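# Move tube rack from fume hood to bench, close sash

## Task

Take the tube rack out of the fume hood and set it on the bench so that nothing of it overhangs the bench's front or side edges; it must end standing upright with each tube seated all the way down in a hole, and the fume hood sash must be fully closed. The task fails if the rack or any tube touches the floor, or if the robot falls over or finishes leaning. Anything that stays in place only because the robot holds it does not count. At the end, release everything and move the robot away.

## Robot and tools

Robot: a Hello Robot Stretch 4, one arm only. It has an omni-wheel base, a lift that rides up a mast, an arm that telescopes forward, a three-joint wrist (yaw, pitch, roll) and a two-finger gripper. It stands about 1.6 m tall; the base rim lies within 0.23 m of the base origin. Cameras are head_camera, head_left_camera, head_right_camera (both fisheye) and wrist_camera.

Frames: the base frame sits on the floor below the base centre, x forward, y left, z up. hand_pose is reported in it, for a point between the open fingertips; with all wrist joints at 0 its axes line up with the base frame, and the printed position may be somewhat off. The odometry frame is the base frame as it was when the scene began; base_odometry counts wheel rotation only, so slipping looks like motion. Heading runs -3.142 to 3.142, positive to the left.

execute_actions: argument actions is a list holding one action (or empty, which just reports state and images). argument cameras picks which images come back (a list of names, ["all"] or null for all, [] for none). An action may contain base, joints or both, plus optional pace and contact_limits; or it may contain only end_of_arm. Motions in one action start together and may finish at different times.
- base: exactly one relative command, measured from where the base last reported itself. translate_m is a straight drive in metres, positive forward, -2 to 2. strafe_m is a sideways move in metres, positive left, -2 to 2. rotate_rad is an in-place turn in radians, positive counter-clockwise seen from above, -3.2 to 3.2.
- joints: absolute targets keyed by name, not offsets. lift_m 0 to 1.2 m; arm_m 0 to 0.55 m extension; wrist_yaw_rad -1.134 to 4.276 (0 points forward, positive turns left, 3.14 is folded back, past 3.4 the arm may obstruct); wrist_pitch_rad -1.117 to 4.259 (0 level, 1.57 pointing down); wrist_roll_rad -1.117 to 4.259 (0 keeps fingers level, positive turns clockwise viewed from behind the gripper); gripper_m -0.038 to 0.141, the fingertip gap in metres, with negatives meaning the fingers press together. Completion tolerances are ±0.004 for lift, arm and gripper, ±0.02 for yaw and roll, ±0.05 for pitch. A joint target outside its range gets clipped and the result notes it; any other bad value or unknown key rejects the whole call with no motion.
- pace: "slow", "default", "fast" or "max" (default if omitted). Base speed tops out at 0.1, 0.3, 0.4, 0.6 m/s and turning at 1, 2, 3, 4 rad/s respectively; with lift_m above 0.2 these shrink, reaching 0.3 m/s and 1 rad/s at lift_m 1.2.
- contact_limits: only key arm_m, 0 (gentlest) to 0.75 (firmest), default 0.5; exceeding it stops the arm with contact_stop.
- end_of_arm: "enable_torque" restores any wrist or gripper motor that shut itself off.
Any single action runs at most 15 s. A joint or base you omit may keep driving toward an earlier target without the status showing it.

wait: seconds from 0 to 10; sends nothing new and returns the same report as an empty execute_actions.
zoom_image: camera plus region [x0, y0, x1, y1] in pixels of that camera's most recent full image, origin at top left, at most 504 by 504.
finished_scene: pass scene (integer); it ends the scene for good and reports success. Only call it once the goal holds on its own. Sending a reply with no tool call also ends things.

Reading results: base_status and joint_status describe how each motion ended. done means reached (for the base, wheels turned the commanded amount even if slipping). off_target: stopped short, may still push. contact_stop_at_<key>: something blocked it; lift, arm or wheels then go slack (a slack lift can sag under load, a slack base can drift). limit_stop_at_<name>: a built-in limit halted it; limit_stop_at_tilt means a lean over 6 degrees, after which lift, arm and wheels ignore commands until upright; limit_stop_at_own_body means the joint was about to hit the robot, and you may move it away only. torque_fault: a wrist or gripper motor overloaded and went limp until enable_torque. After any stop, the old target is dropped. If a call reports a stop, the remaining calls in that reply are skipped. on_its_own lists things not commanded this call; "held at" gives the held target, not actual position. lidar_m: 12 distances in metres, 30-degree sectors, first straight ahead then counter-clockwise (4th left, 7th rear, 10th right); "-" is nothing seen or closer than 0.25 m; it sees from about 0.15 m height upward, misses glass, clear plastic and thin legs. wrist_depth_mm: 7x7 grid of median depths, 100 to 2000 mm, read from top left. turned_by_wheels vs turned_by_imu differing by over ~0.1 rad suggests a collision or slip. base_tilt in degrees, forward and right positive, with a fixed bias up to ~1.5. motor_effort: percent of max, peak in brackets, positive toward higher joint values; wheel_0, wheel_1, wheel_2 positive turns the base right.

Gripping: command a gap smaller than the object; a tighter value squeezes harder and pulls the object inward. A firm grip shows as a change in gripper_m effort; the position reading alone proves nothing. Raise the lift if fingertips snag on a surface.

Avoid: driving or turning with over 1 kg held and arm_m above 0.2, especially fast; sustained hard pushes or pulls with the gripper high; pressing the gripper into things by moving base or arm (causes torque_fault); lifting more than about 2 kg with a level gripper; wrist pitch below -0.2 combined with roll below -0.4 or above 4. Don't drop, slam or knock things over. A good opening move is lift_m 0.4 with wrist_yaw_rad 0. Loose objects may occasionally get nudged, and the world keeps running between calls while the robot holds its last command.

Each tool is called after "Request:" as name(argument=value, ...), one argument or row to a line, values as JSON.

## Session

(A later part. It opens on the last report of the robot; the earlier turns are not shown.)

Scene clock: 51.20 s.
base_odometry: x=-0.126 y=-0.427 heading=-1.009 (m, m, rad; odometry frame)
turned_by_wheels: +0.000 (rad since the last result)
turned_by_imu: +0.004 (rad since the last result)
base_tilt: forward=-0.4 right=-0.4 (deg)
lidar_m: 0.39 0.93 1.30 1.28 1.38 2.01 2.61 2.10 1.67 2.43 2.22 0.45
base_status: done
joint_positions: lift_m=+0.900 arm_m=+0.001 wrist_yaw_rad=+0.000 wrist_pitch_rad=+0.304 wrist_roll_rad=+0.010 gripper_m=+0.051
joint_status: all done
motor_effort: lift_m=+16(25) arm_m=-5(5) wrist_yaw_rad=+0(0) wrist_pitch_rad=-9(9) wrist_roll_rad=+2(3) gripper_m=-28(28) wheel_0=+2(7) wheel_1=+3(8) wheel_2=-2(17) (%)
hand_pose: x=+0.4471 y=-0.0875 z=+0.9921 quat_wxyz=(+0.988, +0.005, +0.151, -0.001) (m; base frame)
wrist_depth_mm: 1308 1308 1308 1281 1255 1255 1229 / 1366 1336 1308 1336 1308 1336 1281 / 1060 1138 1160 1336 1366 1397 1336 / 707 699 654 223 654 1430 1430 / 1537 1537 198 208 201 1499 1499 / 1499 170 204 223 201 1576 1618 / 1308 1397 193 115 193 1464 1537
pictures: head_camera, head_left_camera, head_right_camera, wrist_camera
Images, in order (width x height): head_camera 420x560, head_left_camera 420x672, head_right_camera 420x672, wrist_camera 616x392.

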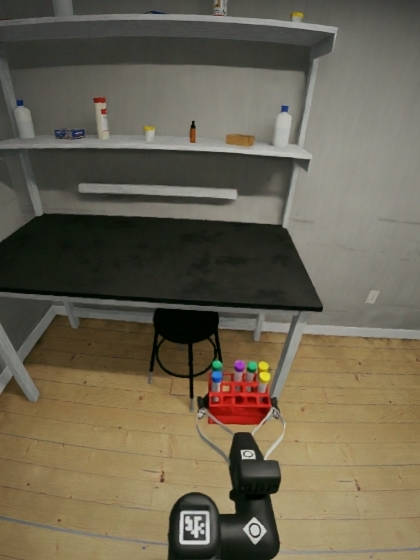

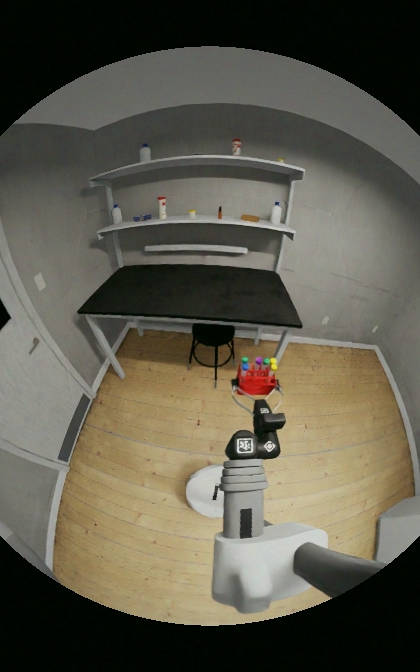

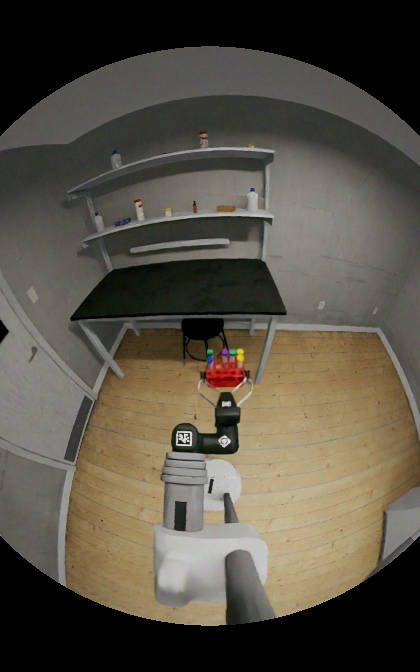

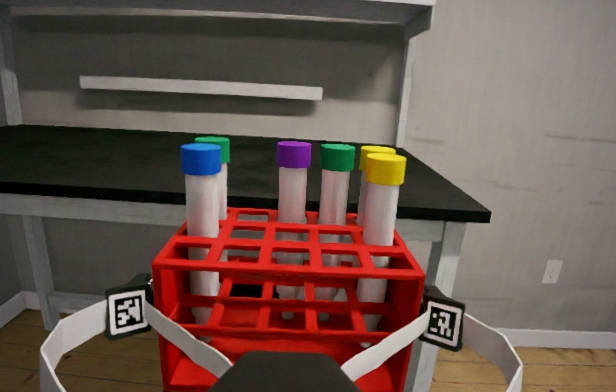

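Request:
execute_actions(
  actions=[
    {"base":{"translate_m":0.22},"joints":{"lift_m":0.97}},
  ],
  cameras=[],
)

Request:
execute_actions(
  actions=[
    {"joints":{"arm_m":0.4}},
  ],
)

Scene clock: 53.77 s.
base_odometry: x=-0.009 y=-0.614 heading=-1.009 (m, m, rad; odometry frame)
turned_by_wheels: +0.000 (rad since the last result)
turned_by_imu: +0.002 (rad since the last result)
base_tilt: forward=-0.3 right=-0.5 (deg)
lidar_m: 0.39 0.68 1.00 1.25 1.38 1.97 2.85 2.10 1.78 2.43 1.93 0.45
base_status: done
joint_positions: lift_m=+0.970 arm_m=+0.001 wrist_yaw_rad=+0.000 wrist_pitch_rad=+0.304 wrist_roll_rad=+0.010 gripper_m=+0.051
joint_status: all done
motor_effort: lift_m=+21(23) arm_m=-5(5) wrist_yaw_rad=+0(0) wrist_pitch_rad=-9(8) wrist_roll_rad=+2(3) gripper_m=-28(28) wheel_0=+3(7) wheel_1=+2(9) wheel_2=-2(9) (%)
hand_pose: x=+0.4471 y=-0.0875 z=+1.0618 quat_wxyz=(+0.988, +0.005, +0.151, -0.001) (m; base frame)
wrist_depth_mm: 1118 1098 1078 1098 960 1060 1042 / 1160 1138 1138 1138 1118 1118 1118 / 1205 1182 1118 1182 1160 1182 1138 / 788 809 741 221 788 1229 1205 / 544 559 196 208 200 683 1255 / 473 170 202 224 201 477 1308 / 1281 1336 194 116 193 525 1397
pictures: none
No camera images: the call's "cameras" was empty. Leave "cameras" out to get every camera's image.

Scene clock: 56.07 s.
base_odometry: x=-0.009 y=-0.614 heading=-1.009 (m, m, rad; odometry frame)
turned_by_wheels: +0.000 (rad since the last result)
turned_by_imu: +0.001 (rad since the last result)
base_tilt: forward=-0.2 right=-0.5 (deg)
lidar_m: 0.63 0.70 0.98 1.25 1.35 1.97 2.84 2.12 1.80 2.44 1.93 0.66
base_status: not commanded
joint_positions: lift_m=+0.970 arm_m=+0.399 wrist_yaw_rad=+0.000 wrist_pitch_rad=+0.303 wrist_roll_rad=+0.010 gripper_m=+0.051
joint_status: all done
motor_effort: lift_m=+21(21) arm_m=+5(6) wrist_yaw_rad=-1(1) wrist_pitch_rad=-9(9) wrist_roll_rad=+2(1) gripper_m=-28(28) wheel_0=+3(3) wheel_1=+2(2) wheel_2=-2(2) (%)
hand_pose: x=+0.8453 y=-0.0874 z=+1.0618 quat_wxyz=(+0.989, +0.005, +0.151, -0.001) (m; base frame)
wrist_depth_mm: 750 741 741 732 732 723 715 / 778 788 778 768 768 741 741 / 820 820 723 723 798 788 778 / 778 842 741 222 788 809 831 / 539 554 196 208 200 654 854 / 415 170 204 223 201 469 504 / 320 342 193 116 193 353 379
pictures: head_camera, head_left_camera, head_right_camera, wrist_camera
Images, in order (width x height): head_camera 420x560, head_left_camera 420x672, head_right_camera 420x672, wrist_camera 616x392.

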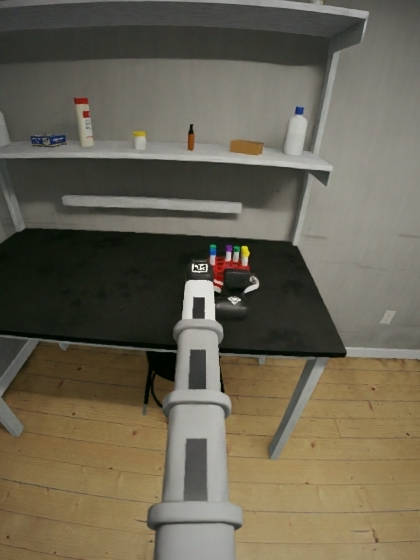

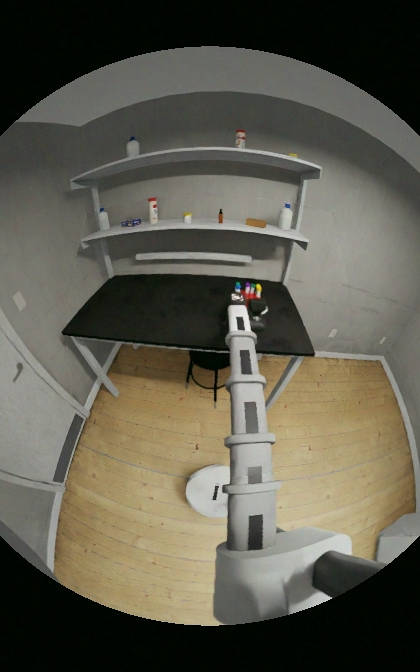

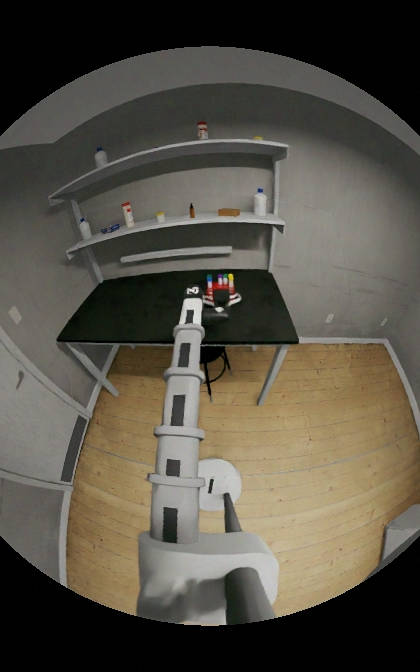

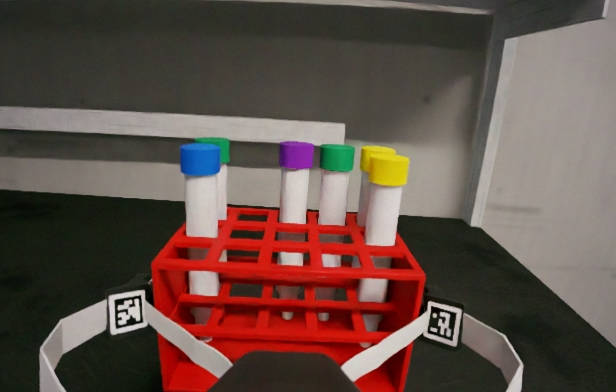

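Request:
execute_actions(
  actions=[
    {"joints":{"lift_m":0.87}},
  ],
  cameras=["wrist_camera"],
)

Scene clock: 57.80 s.
base_odometry: x=-0.009 y=-0.614 heading=-1.009 (m, m, rad; odometry frame)
turned_by_wheels: +0.000 (rad since the last result)
turned_by_imu: +0.001 (rad since the last result)
base_tilt: forward=-0.3 right=-0.4 (deg)
lidar_m: 0.63 0.69 1.01 1.27 1.34 1.97 2.85 2.11 1.77 2.44 1.92 0.68
base_status: not commanded
joint_positions: lift_m=+0.870 arm_m=+0.399 wrist_yaw_rad=+0.000 wrist_pitch_rad=+0.303 wrist_roll_rad=+0.010 gripper_m=+0.051
joint_status: all done
motor_effort: lift_m=+16(17) arm_m=+5(5) wrist_yaw_rad=-1(0) wrist_pitch_rad=-8(8) wrist_roll_rad=+2(2) gripper_m=-29(27) wheel_0=+3(3) wheel_1=+2(2) wheel_2=-2(2) (%)
hand_pose: x=+0.8453 y=-0.0874 z=+0.9622 quat_wxyz=(+0.989, +0.005, +0.151, -0.001) (m; base frame)
wrist_depth_mm: 759 750 741 741 732 723 723 / 798 759 768 750 768 750 750 / 809 798 798 788 788 768 778 / 496 512 462 221 500 634 809 / 340 351 196 209 201 407 415 / 260 170 203 224 201 297 301 / 202 215 193 116 193 223 241
pictures: wrist_camera
Images, in order (width x height): wrist_camera 616x392.

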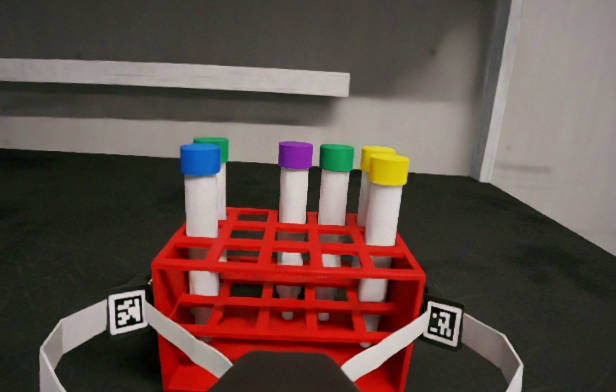

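Request:
execute_actions(
  actions=[
    {"joints":{"lift_m":0.853},"pace":"slow"},
  ],
  cameras=["wrist_camera"],
)

Scene clock: 58.90 s.
base_odometry: x=-0.009 y=-0.614 heading=-1.009 (m, m, rad; odometry frame)
turned_by_wheels: +0.000 (rad since the last result)
turned_by_imu: +0.000 (rad since the last result)
base_tilt: forward=-0.3 right=-0.4 (deg)
lidar_m: 0.64 0.68 0.99 1.26 1.35 1.97 2.84 2.12 1.76 2.45 1.92 0.67
base_status: not commanded
joint_positions: lift_m=+0.853 arm_m=+0.399 wrist_yaw_rad=+0.000 wrist_pitch_rad=+0.298 wrist_roll_rad=+0.010 gripper_m=+0.051
joint_status: all done
motor_effort: lift_m=+14(15) arm_m=+5(5) wrist_yaw_rad=-1(0) wrist_pitch_rad=+7(8) wrist_roll_rad=+2(2) gripper_m=-27(29) wheel_0=+3(3) wheel_1=+2(2) wheel_2=-2(2) (%)
hand_pose: x=+0.8458 y=-0.0874 z=+0.9469 quat_wxyz=(+0.989, +0.005, +0.148, -0.001) (m; base frame)
wrist_depth_mm: 759 732 741 732 732 723 715 / 778 778 759 750 778 759 741 / 809 788 788 788 788 788 788 / 466 484 424 220 469 603 820 / 319 327 196 213 202 384 392 / 243 170 202 216 200 276 281 / 186 200 192 116 193 207 224
pictures: wrist_camera
Images, in order (width x height): wrist_camera 616x392.

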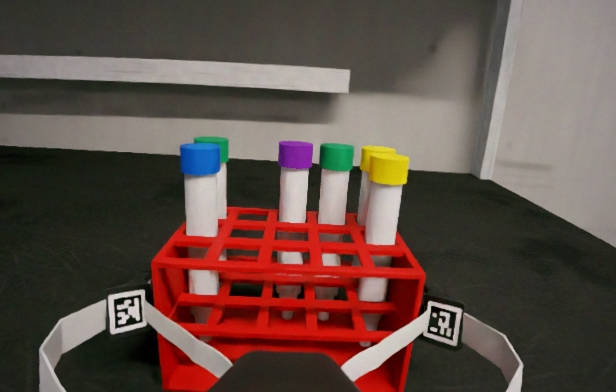

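Touched down. Release and retract.

Request:
execute_actions(
  actions=[
    {"joints":{"gripper_m":0.141,"lift_m":0.858}},
  ],
  cameras=["wrist_camera"],
)

Request:
execute_actions(
  actions=[
    {"joints":{"arm_m":0.25}},
  ],
  cameras=["wrist_camera","head_camera"],
)

Scene clock: 61.00 s.
base_odometry: x=-0.009 y=-0.614 heading=-1.009 (m, m, rad; odometry frame)
turned_by_wheels: +0.000 (rad since the last result)
turned_by_imu: +0.001 (rad since the last result)
base_tilt: forward=-0.1 right=-0.4 (deg)
lidar_m: 0.64 0.69 0.98 1.26 1.36 1.99 2.85 2.12 1.78 2.45 1.94 0.67
base_status: not commanded
joint_positions: lift_m=+0.858 arm_m=+0.399 wrist_yaw_rad=+0.000 wrist_pitch_rad=+0.302 wrist_roll_rad=+0.010 gripper_m=+0.141
joint_status: all done
motor_effort: lift_m=+19(22) arm_m=+5(5) wrist_yaw_rad=+0(1) wrist_pitch_rad=-3(11) wrist_roll_rad=+2(2) gripper_m=+1(30) wheel_0=+3(3) wheel_1=+2(2) wheel_2=-2(2) (%)
hand_pose: x=+0.8455 y=-0.0874 z=+0.9505 quat_wxyz=(+0.989, +0.005, +0.150, -0.001) (m; base frame)
wrist_depth_mm: 750 759 732 741 732 715 715 / 788 768 759 750 778 750 750 / 788 798 798 788 778 778 778 / 469 484 430 243 473 597 798 / 319 329 223 238 230 382 392 / 244 207 205 220 203 266 282 / 200 204 207 125 216 219 224
pictures: wrist_camera
Images, in order (width x height): wrist_camera 616x392.

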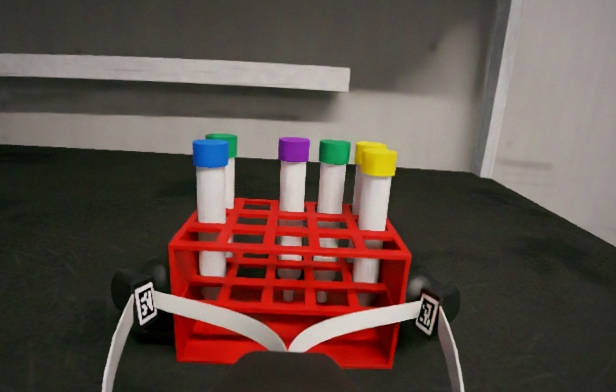

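Scene clock: 62.50 s.
base_odometry: x=-0.009 y=-0.614 heading=-1.009 (m, m, rad; odometry frame)
turned_by_wheels: +0.000 (rad since the last result)
turned_by_imu: +0.001 (rad since the last result)
base_tilt: forward=-0.3 right=-0.5 (deg)
lidar_m: 0.68 0.69 0.98 1.27 1.34 1.98 2.85 2.09 1.79 2.42 1.93 0.67
base_status: not commanded
joint_positions: lift_m=+0.858 arm_m=+0.251 wrist_yaw_rad=+0.000 wrist_pitch_rad=+0.302 wrist_roll_rad=+0.010 gripper_m=+0.141
joint_status: all done
motor_effort: lift_m=+19(19) arm_m=-5(5) wrist_yaw_rad=-1(1) wrist_pitch_rad=-6(3) wrist_roll_rad=+2(1) gripper_m=+0(1) wheel_0=+3(3) wheel_1=+2(2) wheel_2=-2(2) (%)
hand_pose: x=+0.6973 y=-0.0874 z=+0.9503 quat_wxyz=(+0.989, +0.005, +0.151, -0.001) (m; base frame)
wrist_depth_mm: 891 878 866 866 854 854 854 / 917 931 931 904 904 878 878 / 842 904 946 402 917 917 917 / 466 484 455 364 559 597 960 / 319 332 345 351 370 379 392 / 244 207 250 267 216 265 283 / 201 204 208 125 217 220 225
pictures: head_camera, wrist_camera
Images, in order (width x height): head_camera 420x560, wrist_camera 616x392.

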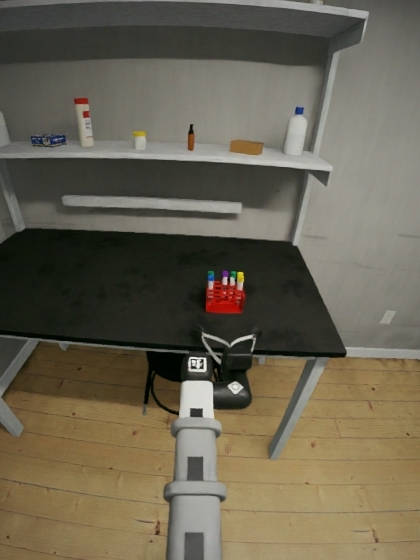

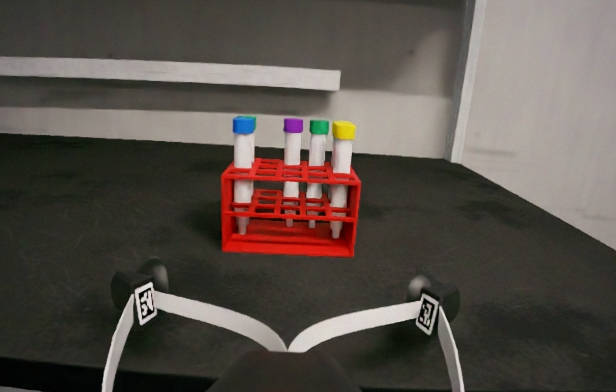

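Request:
zoom_image(
  camera="wrist_camera",
  region=[200, 100, 380, 270],
)

Request:
execute_actions(
  actions=[
    {"joints":{"arm_m":0.17,"wrist_pitch_rad":0.0,"lift_m":0.80,"gripper_m":0.141}},
  ],
  cameras=["wrist_camera"],
)

Request:
zoom_image(
  camera="wrist_camera",
  region=[200, 130, 380, 300],
)

Region (200, 100, 380, 270) of wrist_camera's 616x392 image, scaled by 2.800.

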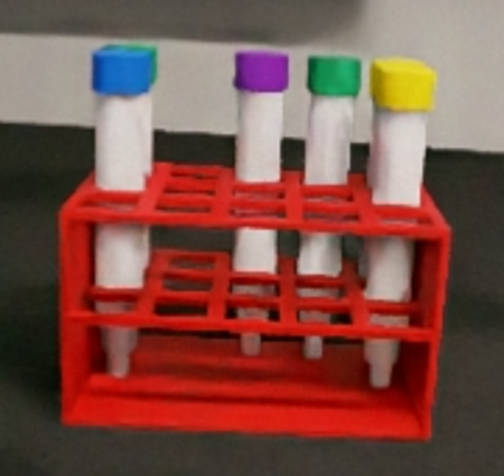

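Scene clock: 64.20 s.
base_odometry: x=-0.009 y=-0.614 heading=-1.009 (m, m, rad; odometry frame)
turned_by_wheels: +0.000 (rad since the last result)
turned_by_imu: +0.001 (rad since the last result)
base_tilt: forward=-0.3 right=-0.4 (deg)
lidar_m: 0.64 0.68 0.99 1.26 1.34 1.97 2.84 2.11 1.78 2.43 1.90 0.68
base_status: not commanded
joint_positions: lift_m=+0.800 arm_m=+0.171 wrist_yaw_rad=+0.000 wrist_pitch_rad=+0.003 wrist_roll_rad=+0.010 gripper_m=+0.141
joint_status: all done
motor_effort: lift_m=+16(21) arm_m=-5(4) wrist_yaw_rad=-1(1) wrist_pitch_rad=-5(9) wrist_roll_rad=+2(1) gripper_m=-1(2) wheel_0=+3(3) wheel_1=+2(2) wheel_2=-2(2) (%)
hand_pose: x=+0.6303 y=-0.0874 z=+0.9776 quat_wxyz=(+1.000, +0.005, +0.001, +0.000) (m; base frame)
wrist_depth_mm: 778 768 788 1025 842 1025 1025 / 1042 1042 1042 976 931 1025 1025 / 1042 1042 1042 1042 1025 1008 1025 / 1078 1060 1042 960 1025 1042 1025 / 615 668 597 473 854 1025 1025 / 340 206 347 394 216 377 427 / 252 251 252 125 265 267 289
pictures: wrist_camera
Images, in order (width x height): wrist_camera 616x392.

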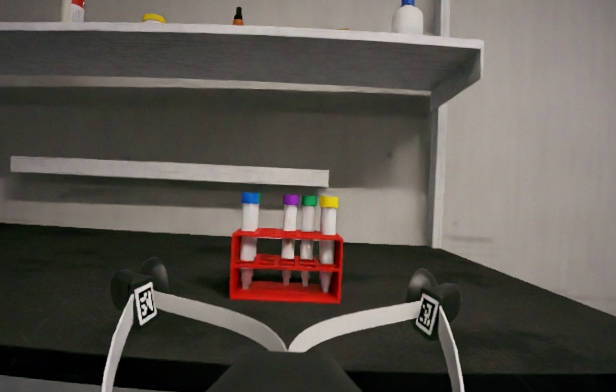

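Region (200, 130, 380, 300) of wrist_camera's 616x392 image, scaled by 2.800.

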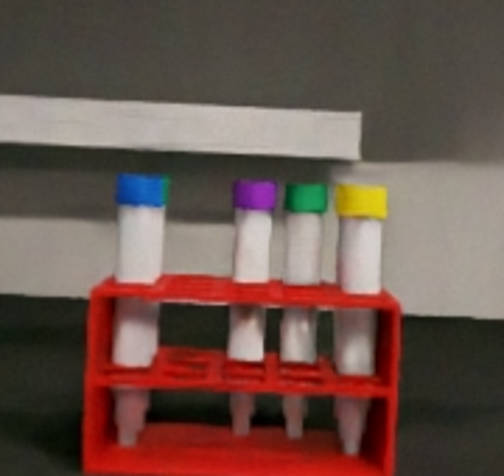

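Request:
execute_actions(
  actions=[
    {"base":{"translate_m":-1.42},"joints":{"arm_m":0,"lift_m":0.2,"wrist_pitch_rad":0,"gripper_m":0.135},"pace":"max"},
  ],
  cameras=[],
)

Request:
execute_actions(
  actions=[
    {"base":{"rotate_rad":-1.57},"pace":"fast"},
  ],
  cameras=[],
)

Request:
execute_actions(
  actions=[
    {"base":{"translate_m":0.75},"joints":{"lift_m":0.85,"wrist_pitch_rad":-1.1,"wrist_roll_rad":1.57},"pace":"fast"},
  ],
)

Scene clock: 74.00 s.
base_odometry: x=-0.766 y=+0.588 heading=-1.009 (m, m, rad; odometry frame)
turned_by_wheels: +0.000 (rad since the last result)
turned_by_imu: +0.002 (rad since the last result)
base_tilt: forward=-0.4 right=-0.4 (deg)
lidar_m: 2.04 1.84 1.43 1.35 1.45 1.45 1.41 2.01 1.52 1.48 1.57 2.93
base_status: done
joint_positions: lift_m=+0.200 arm_m=+0.001 wrist_yaw_rad=+0.000 wrist_pitch_rad=+0.002 wrist_roll_rad=+0.010 gripper_m=+0.135
joint_status: all done
motor_effort: lift_m=+17(20) arm_m=-5(8) wrist_yaw_rad=-1(2) wrist_pitch_rad=-4(7) wrist_roll_rad=+2(1) gripper_m=+0(0) wheel_0=-2(7) wheel_1=-1(9) wheel_2=+3(15) (%)
hand_pose: x=+0.4603 y=-0.0874 z=+0.3777 quat_wxyz=(+1.000, +0.005, +0.001, +0.000) (m; base frame)
wrist_depth_mm: 1921 - - - - - - / 1863 - - - - - - / 1863 - - - - - - / 1808 - - - - - - / 1756 - - - - - - / 1205 208 1229 1397 215 1464 1537 / 842 878 891 124 946 946 1008
pictures: none
No camera images: the call's "cameras" was empty. Leave "cameras" out to get every camera's image.

Scene clock: 75.73 s.
base_odometry: x=-0.766 y=+0.588 heading=-2.578 (m, m, rad; odometry frame)
turned_by_wheels: -1.569 (rad since the last result)
turned_by_imu: -1.597 (rad since the last result)
base_tilt: forward=-0.4 right=-0.5 (deg)
lidar_m: 1.48 1.56 2.93 2.08 1.84 1.43 1.38 1.45 1.46 1.40 1.98 1.53
base_status: done
joint_positions: lift_m=+0.200 arm_m=+0.001 wrist_yaw_rad=+0.000 wrist_pitch_rad=+0.002 wrist_roll_rad=+0.010 gripper_m=+0.135
joint_status: not commanded
motor_effort: lift_m=+17(17) arm_m=-5(5) wrist_yaw_rad=-1(0) wrist_pitch_rad=-4(5) wrist_roll_rad=+2(2) gripper_m=+0(2) wheel_0=+1(6) wheel_1=+3(11) wheel_2=+4(10) (%)
hand_pose: x=+0.4603 y=-0.0874 z=+0.3777 quat_wxyz=(+1.000, +0.005, +0.001, +0.000) (m; base frame)
wrist_depth_mm: - - 1808 1863 1863 1499 - / - 1229 1255 1229 1229 1229 - / - 1229 1229 1255 1229 1255 - / - 1229 1205 1255 1255 1229 - / - 1229 1229 1255 1255 1255 - / 1205 206 1205 1255 214 1255 1499 / 854 866 904 124 960 976 991
pictures: none
No camera images: the call's "cameras" was empty. Leave "cameras" out to get every camera's image.

Scene clock: 78.90 s.
base_odometry: x=-1.400 y=+0.188 heading=-2.578 (m, m, rad; odometry frame)
turned_by_wheels: +0.000 (rad since the last result)
turned_by_imu: +0.003 (rad since the last result)
base_tilt: forward=-0.3 right=-0.4 (deg)
lidar_m: 0.73 0.79 2.45 2.09 2.16 2.20 2.14 1.96 1.49 1.49 0.99 0.75
base_status: done
joint_positions: lift_m=+0.850 arm_m=+0.001 wrist_yaw_rad=+0.000 wrist_pitch_rad=-1.099 wrist_roll_rad=+1.569 gripper_m=+0.135
joint_status: all done
motor_effort: lift_m=+20(18) arm_m=-5(5) wrist_yaw_rad=-1(0) wrist_pitch_rad=-4(11) wrist_roll_rad=+3(7) gripper_m=-1(2) wheel_0=+0(11) wheel_1=+2(8) wheel_2=-2(12) (%)
hand_pose: x=+0.3030 y=-0.0874 z=+1.2850 quat_wxyz=(+0.603, +0.603, -0.369, +0.369) (m; base frame)
wrist_depth_mm: 1078 1160 1336 1098 854 1281 1060 / 1098 1182 1308 1118 831 1255 1042 / 1078 1205 1308 1098 866 1281 1042 / 1078 1182 1366 1078 878 1255 1060 / 1098 1205 1366 1118 878 1255 1060 / 1098 207 1281 1078 215 1229 1042 / 1098 1205 1336 128 866 1118 778
pictures: head_camera, head_left_camera, head_right_camera, wrist_camera
Images, in order (width x height): head_camera 420x560, head_left_camera 420x672, head_right_camera 420x672, wrist_camera 616x392.

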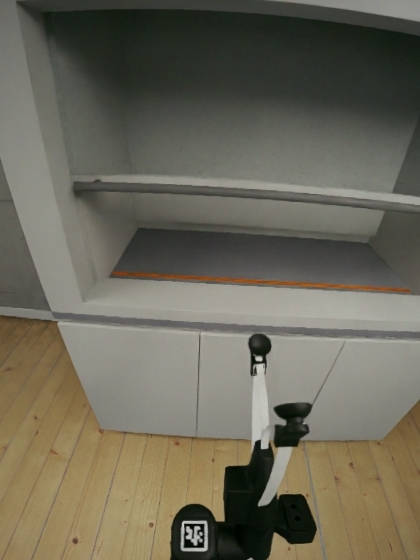

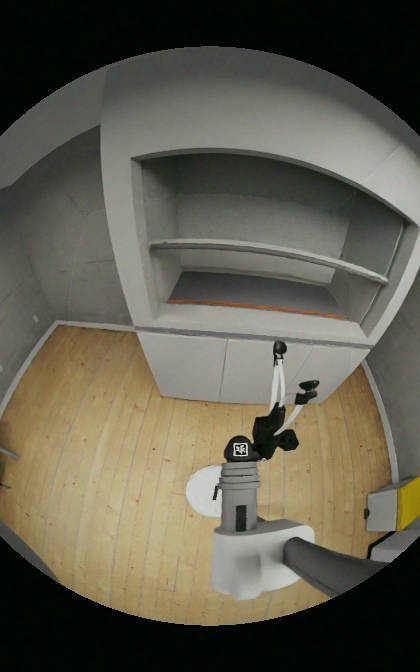

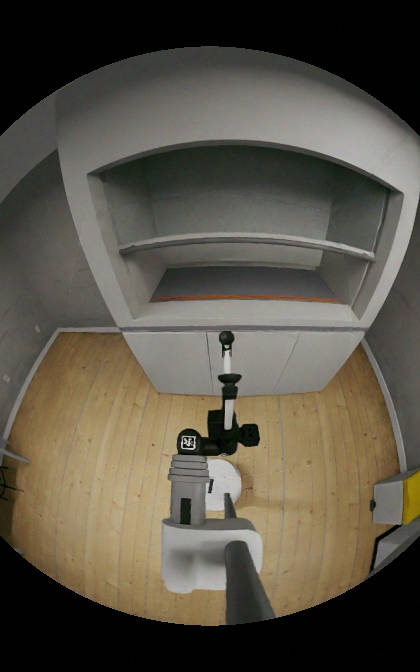

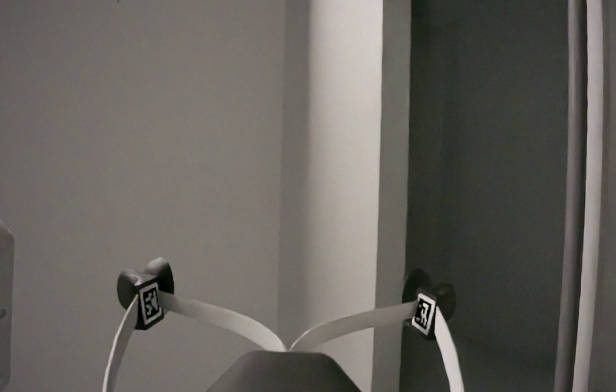

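Request:
execute_actions(
  actions=[
    {"base":{"strafe_m":-0.2},"pace":"fast"},
  ],
  cameras=[],
)

Request:
execute_actions(
  actions=[
    {"base":{"translate_m":0.18},"joints":{"arm_m":0.2},"pace":"fast"},
  ],
)

Scene clock: 80.87 s.
base_odometry: x=-1.506 y=+0.357 heading=-2.578 (m, m, rad; odometry frame)
turned_by_wheels: +0.000 (rad since the last result)
turned_by_imu: +0.000 (rad since the last result)
base_tilt: forward=-0.3 right=-0.5 (deg)
lidar_m: 0.72 0.78 2.44 2.28 2.36 2.21 2.15 1.70 1.29 1.60 1.00 0.73
base_status: done
joint_positions: lift_m=+0.850 arm_m=+0.001 wrist_yaw_rad=+0.000 wrist_pitch_rad=-1.099 wrist_roll_rad=+1.569 gripper_m=+0.135
joint_status: not commanded
motor_effort: lift_m=+20(20) arm_m=-5(5) wrist_yaw_rad=+0(0) wrist_pitch_rad=-2(4) wrist_roll_rad=+2(2) gripper_m=+0(2) wheel_0=+0(13) wheel_1=+0(12) wheel_2=+0(2) (%)
hand_pose: x=+0.3030 y=-0.0874 z=+1.2850 quat_wxyz=(+0.603, +0.603, -0.369, +0.369) (m; base frame)
wrist_depth_mm: 1060 891 1308 1098 866 1118 1025 / 1060 1182 1336 1078 866 1255 1025 / 1078 1182 1308 1078 866 1281 1042 / 1078 1182 1336 1078 854 1255 1042 / 1078 1182 1336 1078 854 1255 1025 / 1078 207 1308 1060 215 1205 525 / 1078 1205 1336 128 866 1205 788
pictures: none
No camera images: the call's "cameras" was empty. Leave "cameras" out to get every camera's image.

Scene clock: 82.60 s.
base_odometry: x=-1.658 y=+0.261 heading=-2.578 (m, m, rad; odometry frame)
turned_by_wheels: +0.000 (rad since the last result)
turned_by_imu: +0.001 (rad since the last result)
base_tilt: forward=-0.3 right=-0.5 (deg)
lidar_m: 0.52 0.57 0.84 2.31 2.35 2.40 2.35 1.71 1.36 1.71 0.75 0.56
base_status: done
joint_positions: lift_m=+0.850 arm_m=+0.199 wrist_yaw_rad=+0.000 wrist_pitch_rad=-1.099 wrist_roll_rad=+1.570 gripper_m=+0.135
joint_status: all done
motor_effort: lift_m=+20(20) arm_m=+5(6) wrist_yaw_rad=-1(0) wrist_pitch_rad=-3(3) wrist_roll_rad=+2(2) gripper_m=+0(2) wheel_0=+1(6) wheel_1=+1(8) wheel_2=-4(9) (%)
hand_pose: x=+0.5012 y=-0.0874 z=+1.2850 quat_wxyz=(+0.603, +0.603, -0.369, +0.369) (m; base frame)
wrist_depth_mm: 1078 1160 654 1118 338 866 715 / 1078 1160 661 1205 336 854 715 / 1078 1160 668 1182 338 854 707 / 1060 1182 668 1205 342 866 715 / 1078 1138 676 1205 343 866 707 / 1118 207 661 1160 214 831 699 / 1078 1160 668 128 342 820 699
pictures: head_camera, head_left_camera, head_right_camera, wrist_camera
Images, in order (width x height): head_camera 420x560, head_left_camera 420x672, head_right_camera 420x672, wrist_camera 616x392.

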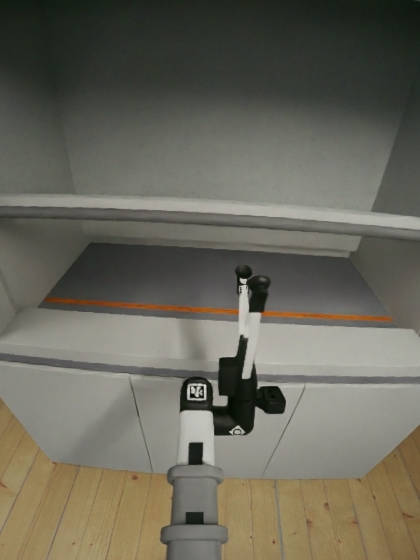

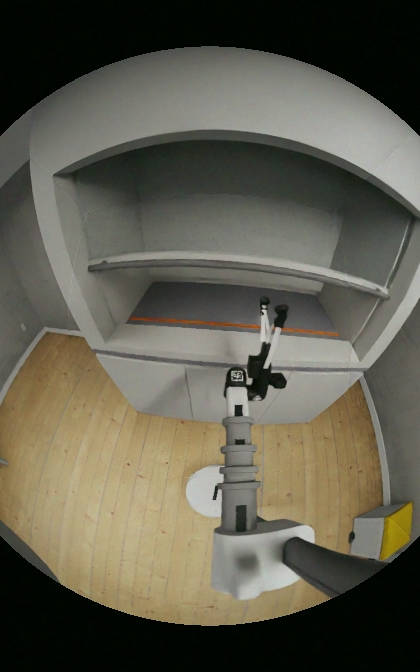

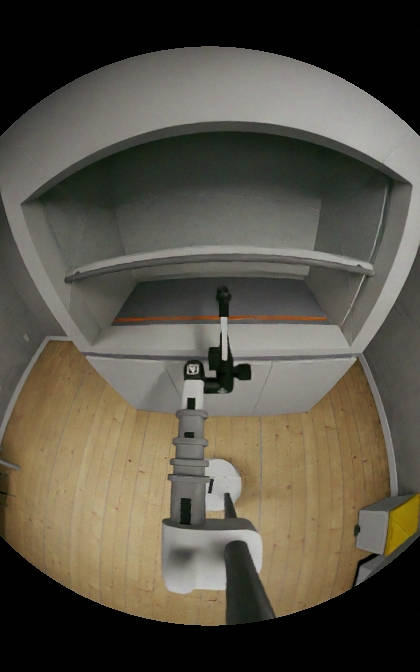

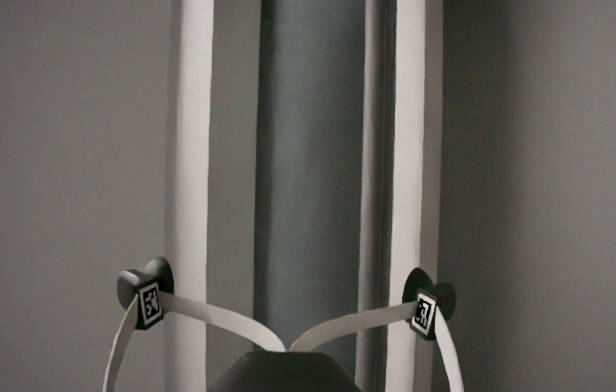

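Request:
execute_actions(
  actions=[
    {"joints":{"arm_m":0.335,"lift_m":0.87},"pace":"fast"},
  ],
  cameras=["wrist_camera"],
)

Request:
execute_actions(
  actions=[
    {"joints":{"lift_m":0.92}},
  ],
  cameras=["wrist_camera"],
)

Scene clock: 84.23 s.
base_odometry: x=-1.658 y=+0.261 heading=-2.578 (m, m, rad; odometry frame)
turned_by_wheels: +0.000 (rad since the last result)
turned_by_imu: +0.001 (rad since the last result)
base_tilt: forward=-0.2 right=-0.3 (deg)
lidar_m: 0.54 0.57 0.83 2.35 2.36 2.41 2.35 1.71 1.36 1.72 0.75 0.56
base_status: not commanded
joint_positions: lift_m=+0.870 arm_m=+0.334 wrist_yaw_rad=+0.000 wrist_pitch_rad=-1.099 wrist_roll_rad=+1.570 gripper_m=+0.135
joint_status: all done
motor_effort: lift_m=+20(20) arm_m=+5(6) wrist_yaw_rad=-1(1) wrist_pitch_rad=-2(1) wrist_roll_rad=+1(1) gripper_m=+1(0) wheel_0=+1(1) wheel_1=+2(1) wheel_2=-3(4) (%)
hand_pose: x=+0.6361 y=-0.0874 z=+1.3051 quat_wxyz=(+0.603, +0.603, -0.369, +0.369) (m; base frame)
wrist_depth_mm: 1060 574 585 264 946 723 591 / 1042 580 585 264 960 723 597 / 1060 580 597 262 931 723 591 / 1078 580 597 259 946 715 591 / 1060 585 991 277 946 723 591 / 1098 207 243 259 214 676 591 / 1060 580 243 128 946 676 585
pictures: wrist_camera
Images, in order (width x height): wrist_camera 616x392.

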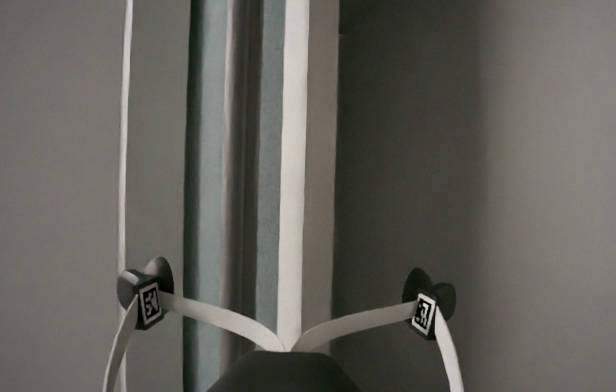

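Scene clock: 85.33 s.
base_odometry: x=-1.658 y=+0.261 heading=-2.578 (m, m, rad; odometry frame)
turned_by_wheels: +0.000 (rad since the last result)
turned_by_imu: +0.000 (rad since the last result)
base_tilt: forward=-0.4 right=-0.4 (deg)
lidar_m: 0.53 0.58 0.83 2.33 2.37 2.40 2.34 1.71 1.35 1.73 0.75 0.55
base_status: not commanded
joint_positions: lift_m=+0.920 arm_m=+0.334 wrist_yaw_rad=+0.000 wrist_pitch_rad=-1.099 wrist_roll_rad=+1.570 gripper_m=+0.135
joint_status: all done
motor_effort: lift_m=+20(23) arm_m=+5(5) wrist_yaw_rad=-1(1) wrist_pitch_rad=-1(2) wrist_roll_rad=+1(1) gripper_m=+2(1) wheel_0=+1(1) wheel_1=+2(2) wheel_2=-3(3) (%)
hand_pose: x=+0.6361 y=-0.0874 z=+1.3550 quat_wxyz=(+0.603, +0.603, -0.369, +0.369) (m; base frame)
wrist_depth_mm: 1025 535 946 208 831 723 591 / 1025 530 946 220 878 715 591 / 1025 530 946 219 854 723 597 / 1042 539 960 218 866 723 597 / 1025 539 960 218 854 715 597 / 1042 207 200 216 212 691 591 / 1042 535 960 128 854 683 585
pictures: wrist_camera
Images, in order (width x height): wrist_camera 616x392.

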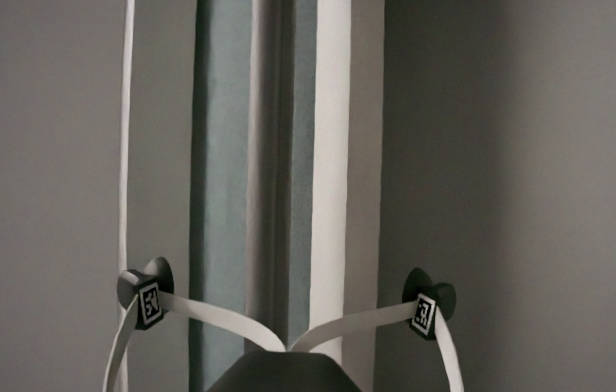

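Request:
execute_actions(
  actions=[
    {"joints":{"lift_m":0.945,"arm_m":0.357}},
  ],
  cameras=["wrist_camera"],
)

Scene clock: 86.40 s.
base_odometry: x=-1.658 y=+0.261 heading=-2.578 (m, m, rad; odometry frame)
turned_by_wheels: +0.000 (rad since the last result)
turned_by_imu: +0.000 (rad since the last result)
base_tilt: forward=-0.2 right=-0.5 (deg)
lidar_m: 0.54 0.56 0.79 2.31 2.37 2.38 2.34 1.72 1.33 1.73 0.73 0.57
base_status: not commanded
joint_positions: lift_m=+0.945 arm_m=+0.356 wrist_yaw_rad=+0.000 wrist_pitch_rad=-1.099 wrist_roll_rad=+1.570 gripper_m=+0.135
joint_status: all done
motor_effort: lift_m=+21(16) arm_m=+5(5) wrist_yaw_rad=+0(1) wrist_pitch_rad=+1(1) wrist_roll_rad=+1(2) gripper_m=+0(1) wheel_0=+1(1) wheel_1=+2(1) wheel_2=-3(3) (%)
hand_pose: x=+0.6579 y=-0.0874 z=+1.3800 quat_wxyz=(+0.603, +0.603, -0.370, +0.369) (m; base frame)
wrist_depth_mm: 1008 496 512 191 831 699 580 / 1008 500 917 190 842 699 574 / 1008 500 917 190 831 699 580 / 991 504 931 189 842 699 580 / 1008 504 167 189 831 699 574 / 1025 207 166 187 190 668 574 / 1025 504 166 125 820 661 580
pictures: wrist_camera
Images, in order (width x height): wrist_camera 616x392.

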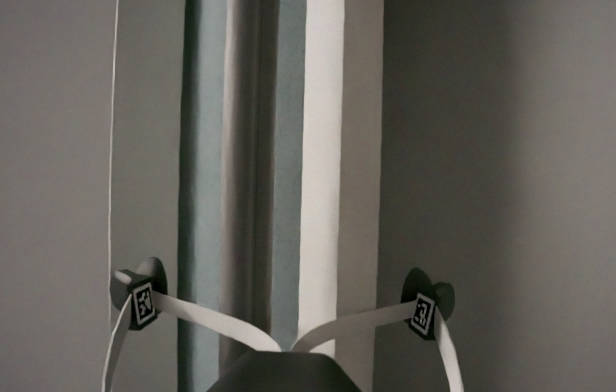

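Request:
execute_actions(
  actions=[
    {"joints":{"gripper_m":0.0}},
  ],
  cameras=["wrist_camera"],
)

Request:
execute_actions(
  actions=[
    {"joints":{"lift_m":0.90},"pace":"slow"},
  ],
  cameras=["wrist_camera","head_camera"],
)

Scene clock: 88.93 s.
base_odometry: x=-1.659 y=+0.261 heading=-2.578 (m, m, rad; odometry frame)
turned_by_wheels: +0.000 (rad since the last result)
turned_by_imu: +0.001 (rad since the last result)
base_tilt: forward=-0.2 right=-0.5 (deg)
lidar_m: 0.54 0.59 0.84 2.33 2.38 2.41 2.34 1.71 1.36 1.72 0.75 0.55
base_status: not commanded
joint_positions: lift_m=+0.946 arm_m=+0.357 wrist_yaw_rad=+0.008 wrist_pitch_rad=-1.085 wrist_roll_rad=+1.569 gripper_m=+0.001
joint_status: all done
on_its_own: wrist_yaw_rad is at rest, and its effort (-23) is outside its rest range (-13 to +13); wrist_pitch_rad is at rest, and its effort (-43) is outside its rest range (-23 to +23)
motor_effort: lift_m=+9(21) arm_m=-3(6) wrist_yaw_rad=-23(22) wrist_pitch_rad=-43(40) wrist_roll_rad=+3(1) gripper_m=-32(36) wheel_0=-3(3) wheel_1=+0(2) wheel_2=+2(3) (%)
hand_pose: x=+0.6638 y=-0.0864 z=+1.3790 quat_wxyz=(+0.605, +0.607, -0.363, +0.367) (m; base frame)
wrist_depth_mm: 976 488 151 177 820 683 574 / 991 492 152 188 831 683 564 / 1042 492 153 188 831 683 574 / 1008 492 154 186 820 683 569 / 1008 496 155 186 831 683 564 / 1008 480 156 186 178 683 564 / 1008 500 156 121 788 615 574
pictures: wrist_camera
Images, in order (width x height): wrist_camera 616x392.

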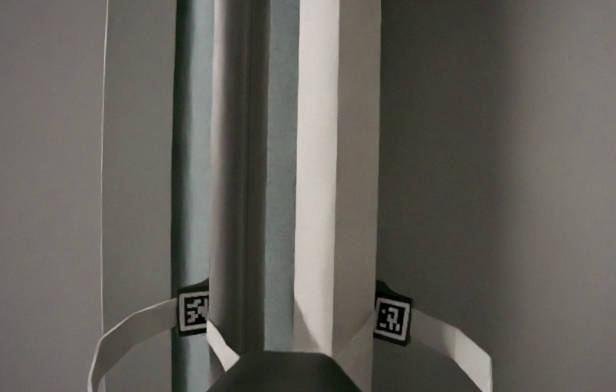

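Scene clock: 90.17 s.
base_odometry: x=-1.659 y=+0.261 heading=-2.578 (m, m, rad; odometry frame)
turned_by_wheels: +0.000 (rad since the last result)
turned_by_imu: +0.001 (rad since the last result)
base_tilt: forward=-0.1 right=-0.4 (deg)
lidar_m: 0.53 0.58 0.83 2.33 2.36 2.40 2.34 1.74 1.37 1.73 0.75 0.55
base_status: not commanded
joint_positions: lift_m=+0.901 arm_m=+0.358 wrist_yaw_rad=+0.008 wrist_pitch_rad=-1.084 wrist_roll_rad=+1.569 gripper_m=+0.001
joint_status: all done
on_its_own: wrist_yaw_rad is at rest, and its effort (-24) is outside its rest range (-13 to +13); wrist_pitch_rad is at rest, and its effort (-46) is outside its rest range (-23 to +23)
motor_effort: lift_m=+11(8) arm_m=-5(5) wrist_yaw_rad=-24(29) wrist_pitch_rad=-46(47) wrist_roll_rad=+4(3) gripper_m=-32(40) wheel_0=-4(4) wheel_1=-1(1) wheel_2=+5(5) (%)
hand_pose: x=+0.6645 y=-0.0864 z=+1.3337 quat_wxyz=(+0.605, +0.607, -0.363, +0.367) (m; base frame)
wrist_depth_mm: 1042 525 153 185 820 683 569 / 1025 530 155 185 820 691 559 / 1025 539 156 184 809 683 569 / 1042 539 155 183 820 676 569 / 1025 544 156 184 820 676 564 / 1042 521 156 183 181 683 564 / 1042 535 154 123 842 627 569
pictures: head_camera, wrist_camera
Images, in order (width x height): head_camera 420x560, wrist_camera 616x392.

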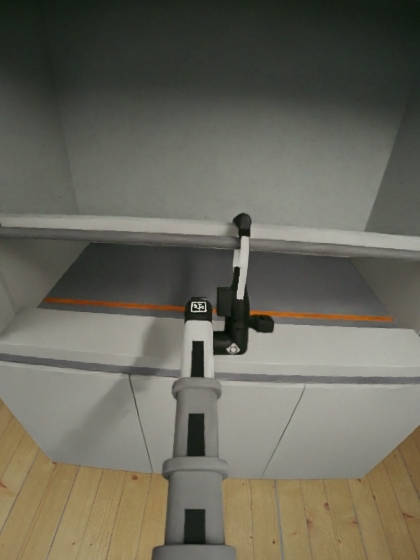

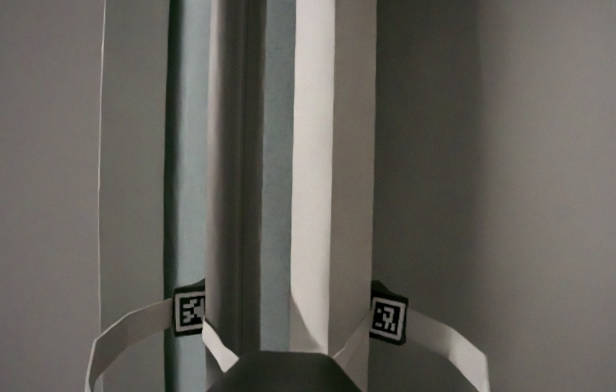

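Request:
execute_actions(
  actions=[
    {"joints":{"lift_m":0.80}},
  ],
  cameras=["wrist_camera","head_camera","head_left_camera"],
)

Scene clock: 91.20 s.
base_odometry: x=-1.659 y=+0.261 heading=-2.578 (m, m, rad; odometry frame)
turned_by_wheels: +0.000 (rad since the last result)
turned_by_imu: +0.000 (rad since the last result)
base_tilt: forward=-0.2 right=-0.5 (deg)
lidar_m: 0.53 0.59 0.82 2.33 2.35 2.39 2.35 1.70 1.38 1.73 0.74 0.55
base_status: not commanded
joint_positions: lift_m=+0.882 arm_m=+0.358 wrist_yaw_rad=+0.007 wrist_pitch_rad=-1.085 wrist_roll_rad=+1.569 gripper_m=+0.001
joint_status: lift_m contact_stop (moved -0.019 of -0.101)
on_its_own: lift_m is slack since a contact_stop (your +0.800 is given up); wrist_yaw_rad is at rest, and its effort (-19) is outside its rest range (-13 to +13); wrist_pitch_rad is at rest, and its effort (-41) is outside its rest range (-23 to +23)
motor_effort: lift_m=+18(19) arm_m=-6(6) wrist_yaw_rad=-19(35) wrist_pitch_rad=-41(52) wrist_roll_rad=+3(4) gripper_m=-28(42) wheel_0=-5(5) wheel_1=-1(2) wheel_2=+7(7) (%)
hand_pose: x=+0.6643 y=-0.0865 z=+1.3152 quat_wxyz=(+0.605, +0.606, -0.363, +0.367) (m; base frame)
wrist_depth_mm: 1060 549 151 185 820 676 569 / 1042 554 154 185 820 683 569 / 1042 554 154 185 820 691 569 / 1060 554 156 185 831 683 564 / 1060 559 156 184 820 683 564 / 1060 544 155 183 179 683 559 / 1060 554 153 122 831 621 574
pictures: head_camera, head_left_camera, wrist_camera
Images, in order (width x height): head_camera 420x560, head_left_camera 420x672, wrist_camera 616x392.

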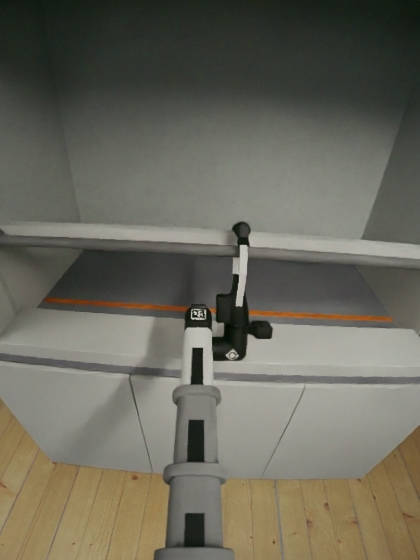

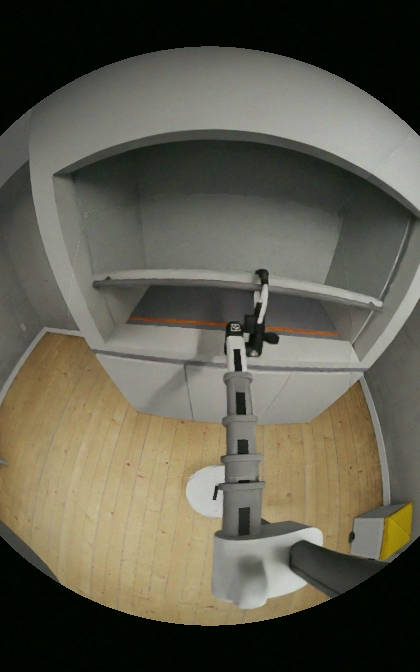

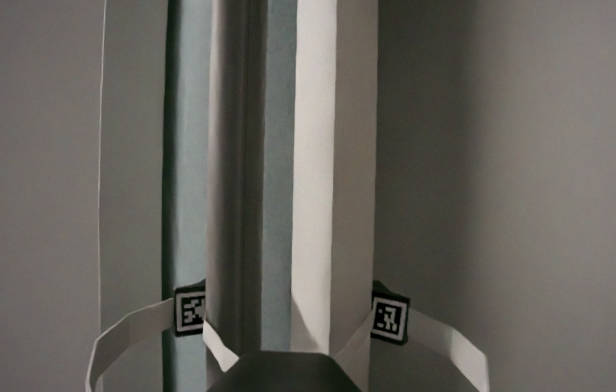

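Request:
execute_actions(
  actions=[
    {"joints":{"lift_m":0.80},"pace":"slow"},
  ],
  cameras=[],
)

Scene clock: 92.33 s.
base_odometry: x=-1.659 y=+0.261 heading=-2.578 (m, m, rad; odometry frame)
turned_by_wheels: +0.000 (rad since the last result)
turned_by_imu: +0.000 (rad since the last result)
base_tilt: forward=-0.3 right=-0.4 (deg)
lidar_m: 0.55 0.56 0.83 2.33 2.37 2.40 2.33 1.73 1.36 1.74 0.75 0.54
base_status: not commanded
joint_positions: lift_m=+0.859 arm_m=+0.358 wrist_yaw_rad=+0.006 wrist_pitch_rad=-1.086 wrist_roll_rad=+1.569 gripper_m=+0.001
joint_status: lift_m contact_stop (moved -0.023 of -0.082)
on_its_own: lift_m is slack since a contact_stop (your +0.800 is given up); wrist_yaw_rad is at rest, and its effort (-17) is outside its rest range (-13 to +13); wrist_pitch_rad is at rest, and its effort (-39) is outside its rest range (-23 to +23)
motor_effort: lift_m=+18(19) arm_m=-6(6) wrist_yaw_rad=-17(33) wrist_pitch_rad=-39(51) wrist_roll_rad=+4(4) gripper_m=-26(42) wheel_0=-6(5) wheel_1=-2(1) wheel_2=+7(7) (%)
hand_pose: x=+0.6639 y=-0.0867 z=+1.2922 quat_wxyz=(+0.605, +0.606, -0.364, +0.367) (m; base frame)
wrist_depth_mm: 1060 569 150 187 820 676 574 / 1060 564 151 186 820 683 564 / 1060 580 153 186 820 683 574 / 1098 574 153 185 820 676 569 / 1078 580 154 185 820 683 564 / 1098 564 155 184 179 676 564 / 1078 574 151 121 778 609 569
pictures: none
No camera images: the call's "cameras" was empty. Leave "cameras" out to get every camera's image.

Request:
execute_actions(
  actions=[
    {"joints":{"lift_m":0.82},"pace":"slow"},
  ],
  cameras=[],
)

Request:
execute_actions(
  actions=[
    {"joints":{"lift_m":0.79},"pace":"slow"},
  ],
  cameras=["head_camera","wrist_camera"],
)

Scene clock: 93.60 s.
base_odometry: x=-1.659 y=+0.261 heading=-2.578 (m, m, rad; odometry frame)
turned_by_wheels: +0.000 (rad since the last result)
turned_by_imu: +0.001 (rad since the last result)
base_tilt: forward=-0.2 right=-0.5 (deg)
lidar_m: 0.54 0.58 0.83 2.32 2.36 2.42 2.34 1.74 1.35 1.72 0.77 0.57
base_status: not commanded
joint_positions: lift_m=+0.837 arm_m=+0.358 wrist_yaw_rad=+0.006 wrist_pitch_rad=-1.085 wrist_roll_rad=+1.569 gripper_m=+0.001
joint_status: lift_m contact_stop (moved -0.022 of -0.039)
on_its_own: lift_m is slack since a contact_stop (your +0.820 is given up); wrist_yaw_rad is at rest, and its effort (-19) is outside its rest range (-13 to +13); wrist_pitch_rad is at rest, and its effort (-41) is outside its rest range (-23 to +23)
motor_effort: lift_m=+18(22) arm_m=-6(6) wrist_yaw_rad=-19(32) wrist_pitch_rad=-41(49) wrist_roll_rad=+3(5) gripper_m=-27(42) wheel_0=-5(5) wheel_1=-2(2) wheel_2=+7(7) (%)
hand_pose: x=+0.6642 y=-0.0866 z=+1.2701 quat_wxyz=(+0.605, +0.606, -0.364, +0.367) (m; base frame)
wrist_depth_mm: 1098 585 151 187 831 683 574 / 1078 585 153 186 831 683 564 / 1098 597 154 186 809 683 564 / 1098 597 155 185 809 683 569 / 1098 597 156 184 820 691 564 / 1098 580 156 184 178 683 559 / 1118 597 152 121 831 609 569
pictures: none
No camera images: the call's "cameras" was empty. Leave "cameras" out to get every camera's image.

not run: a stop came earlier in this reply.


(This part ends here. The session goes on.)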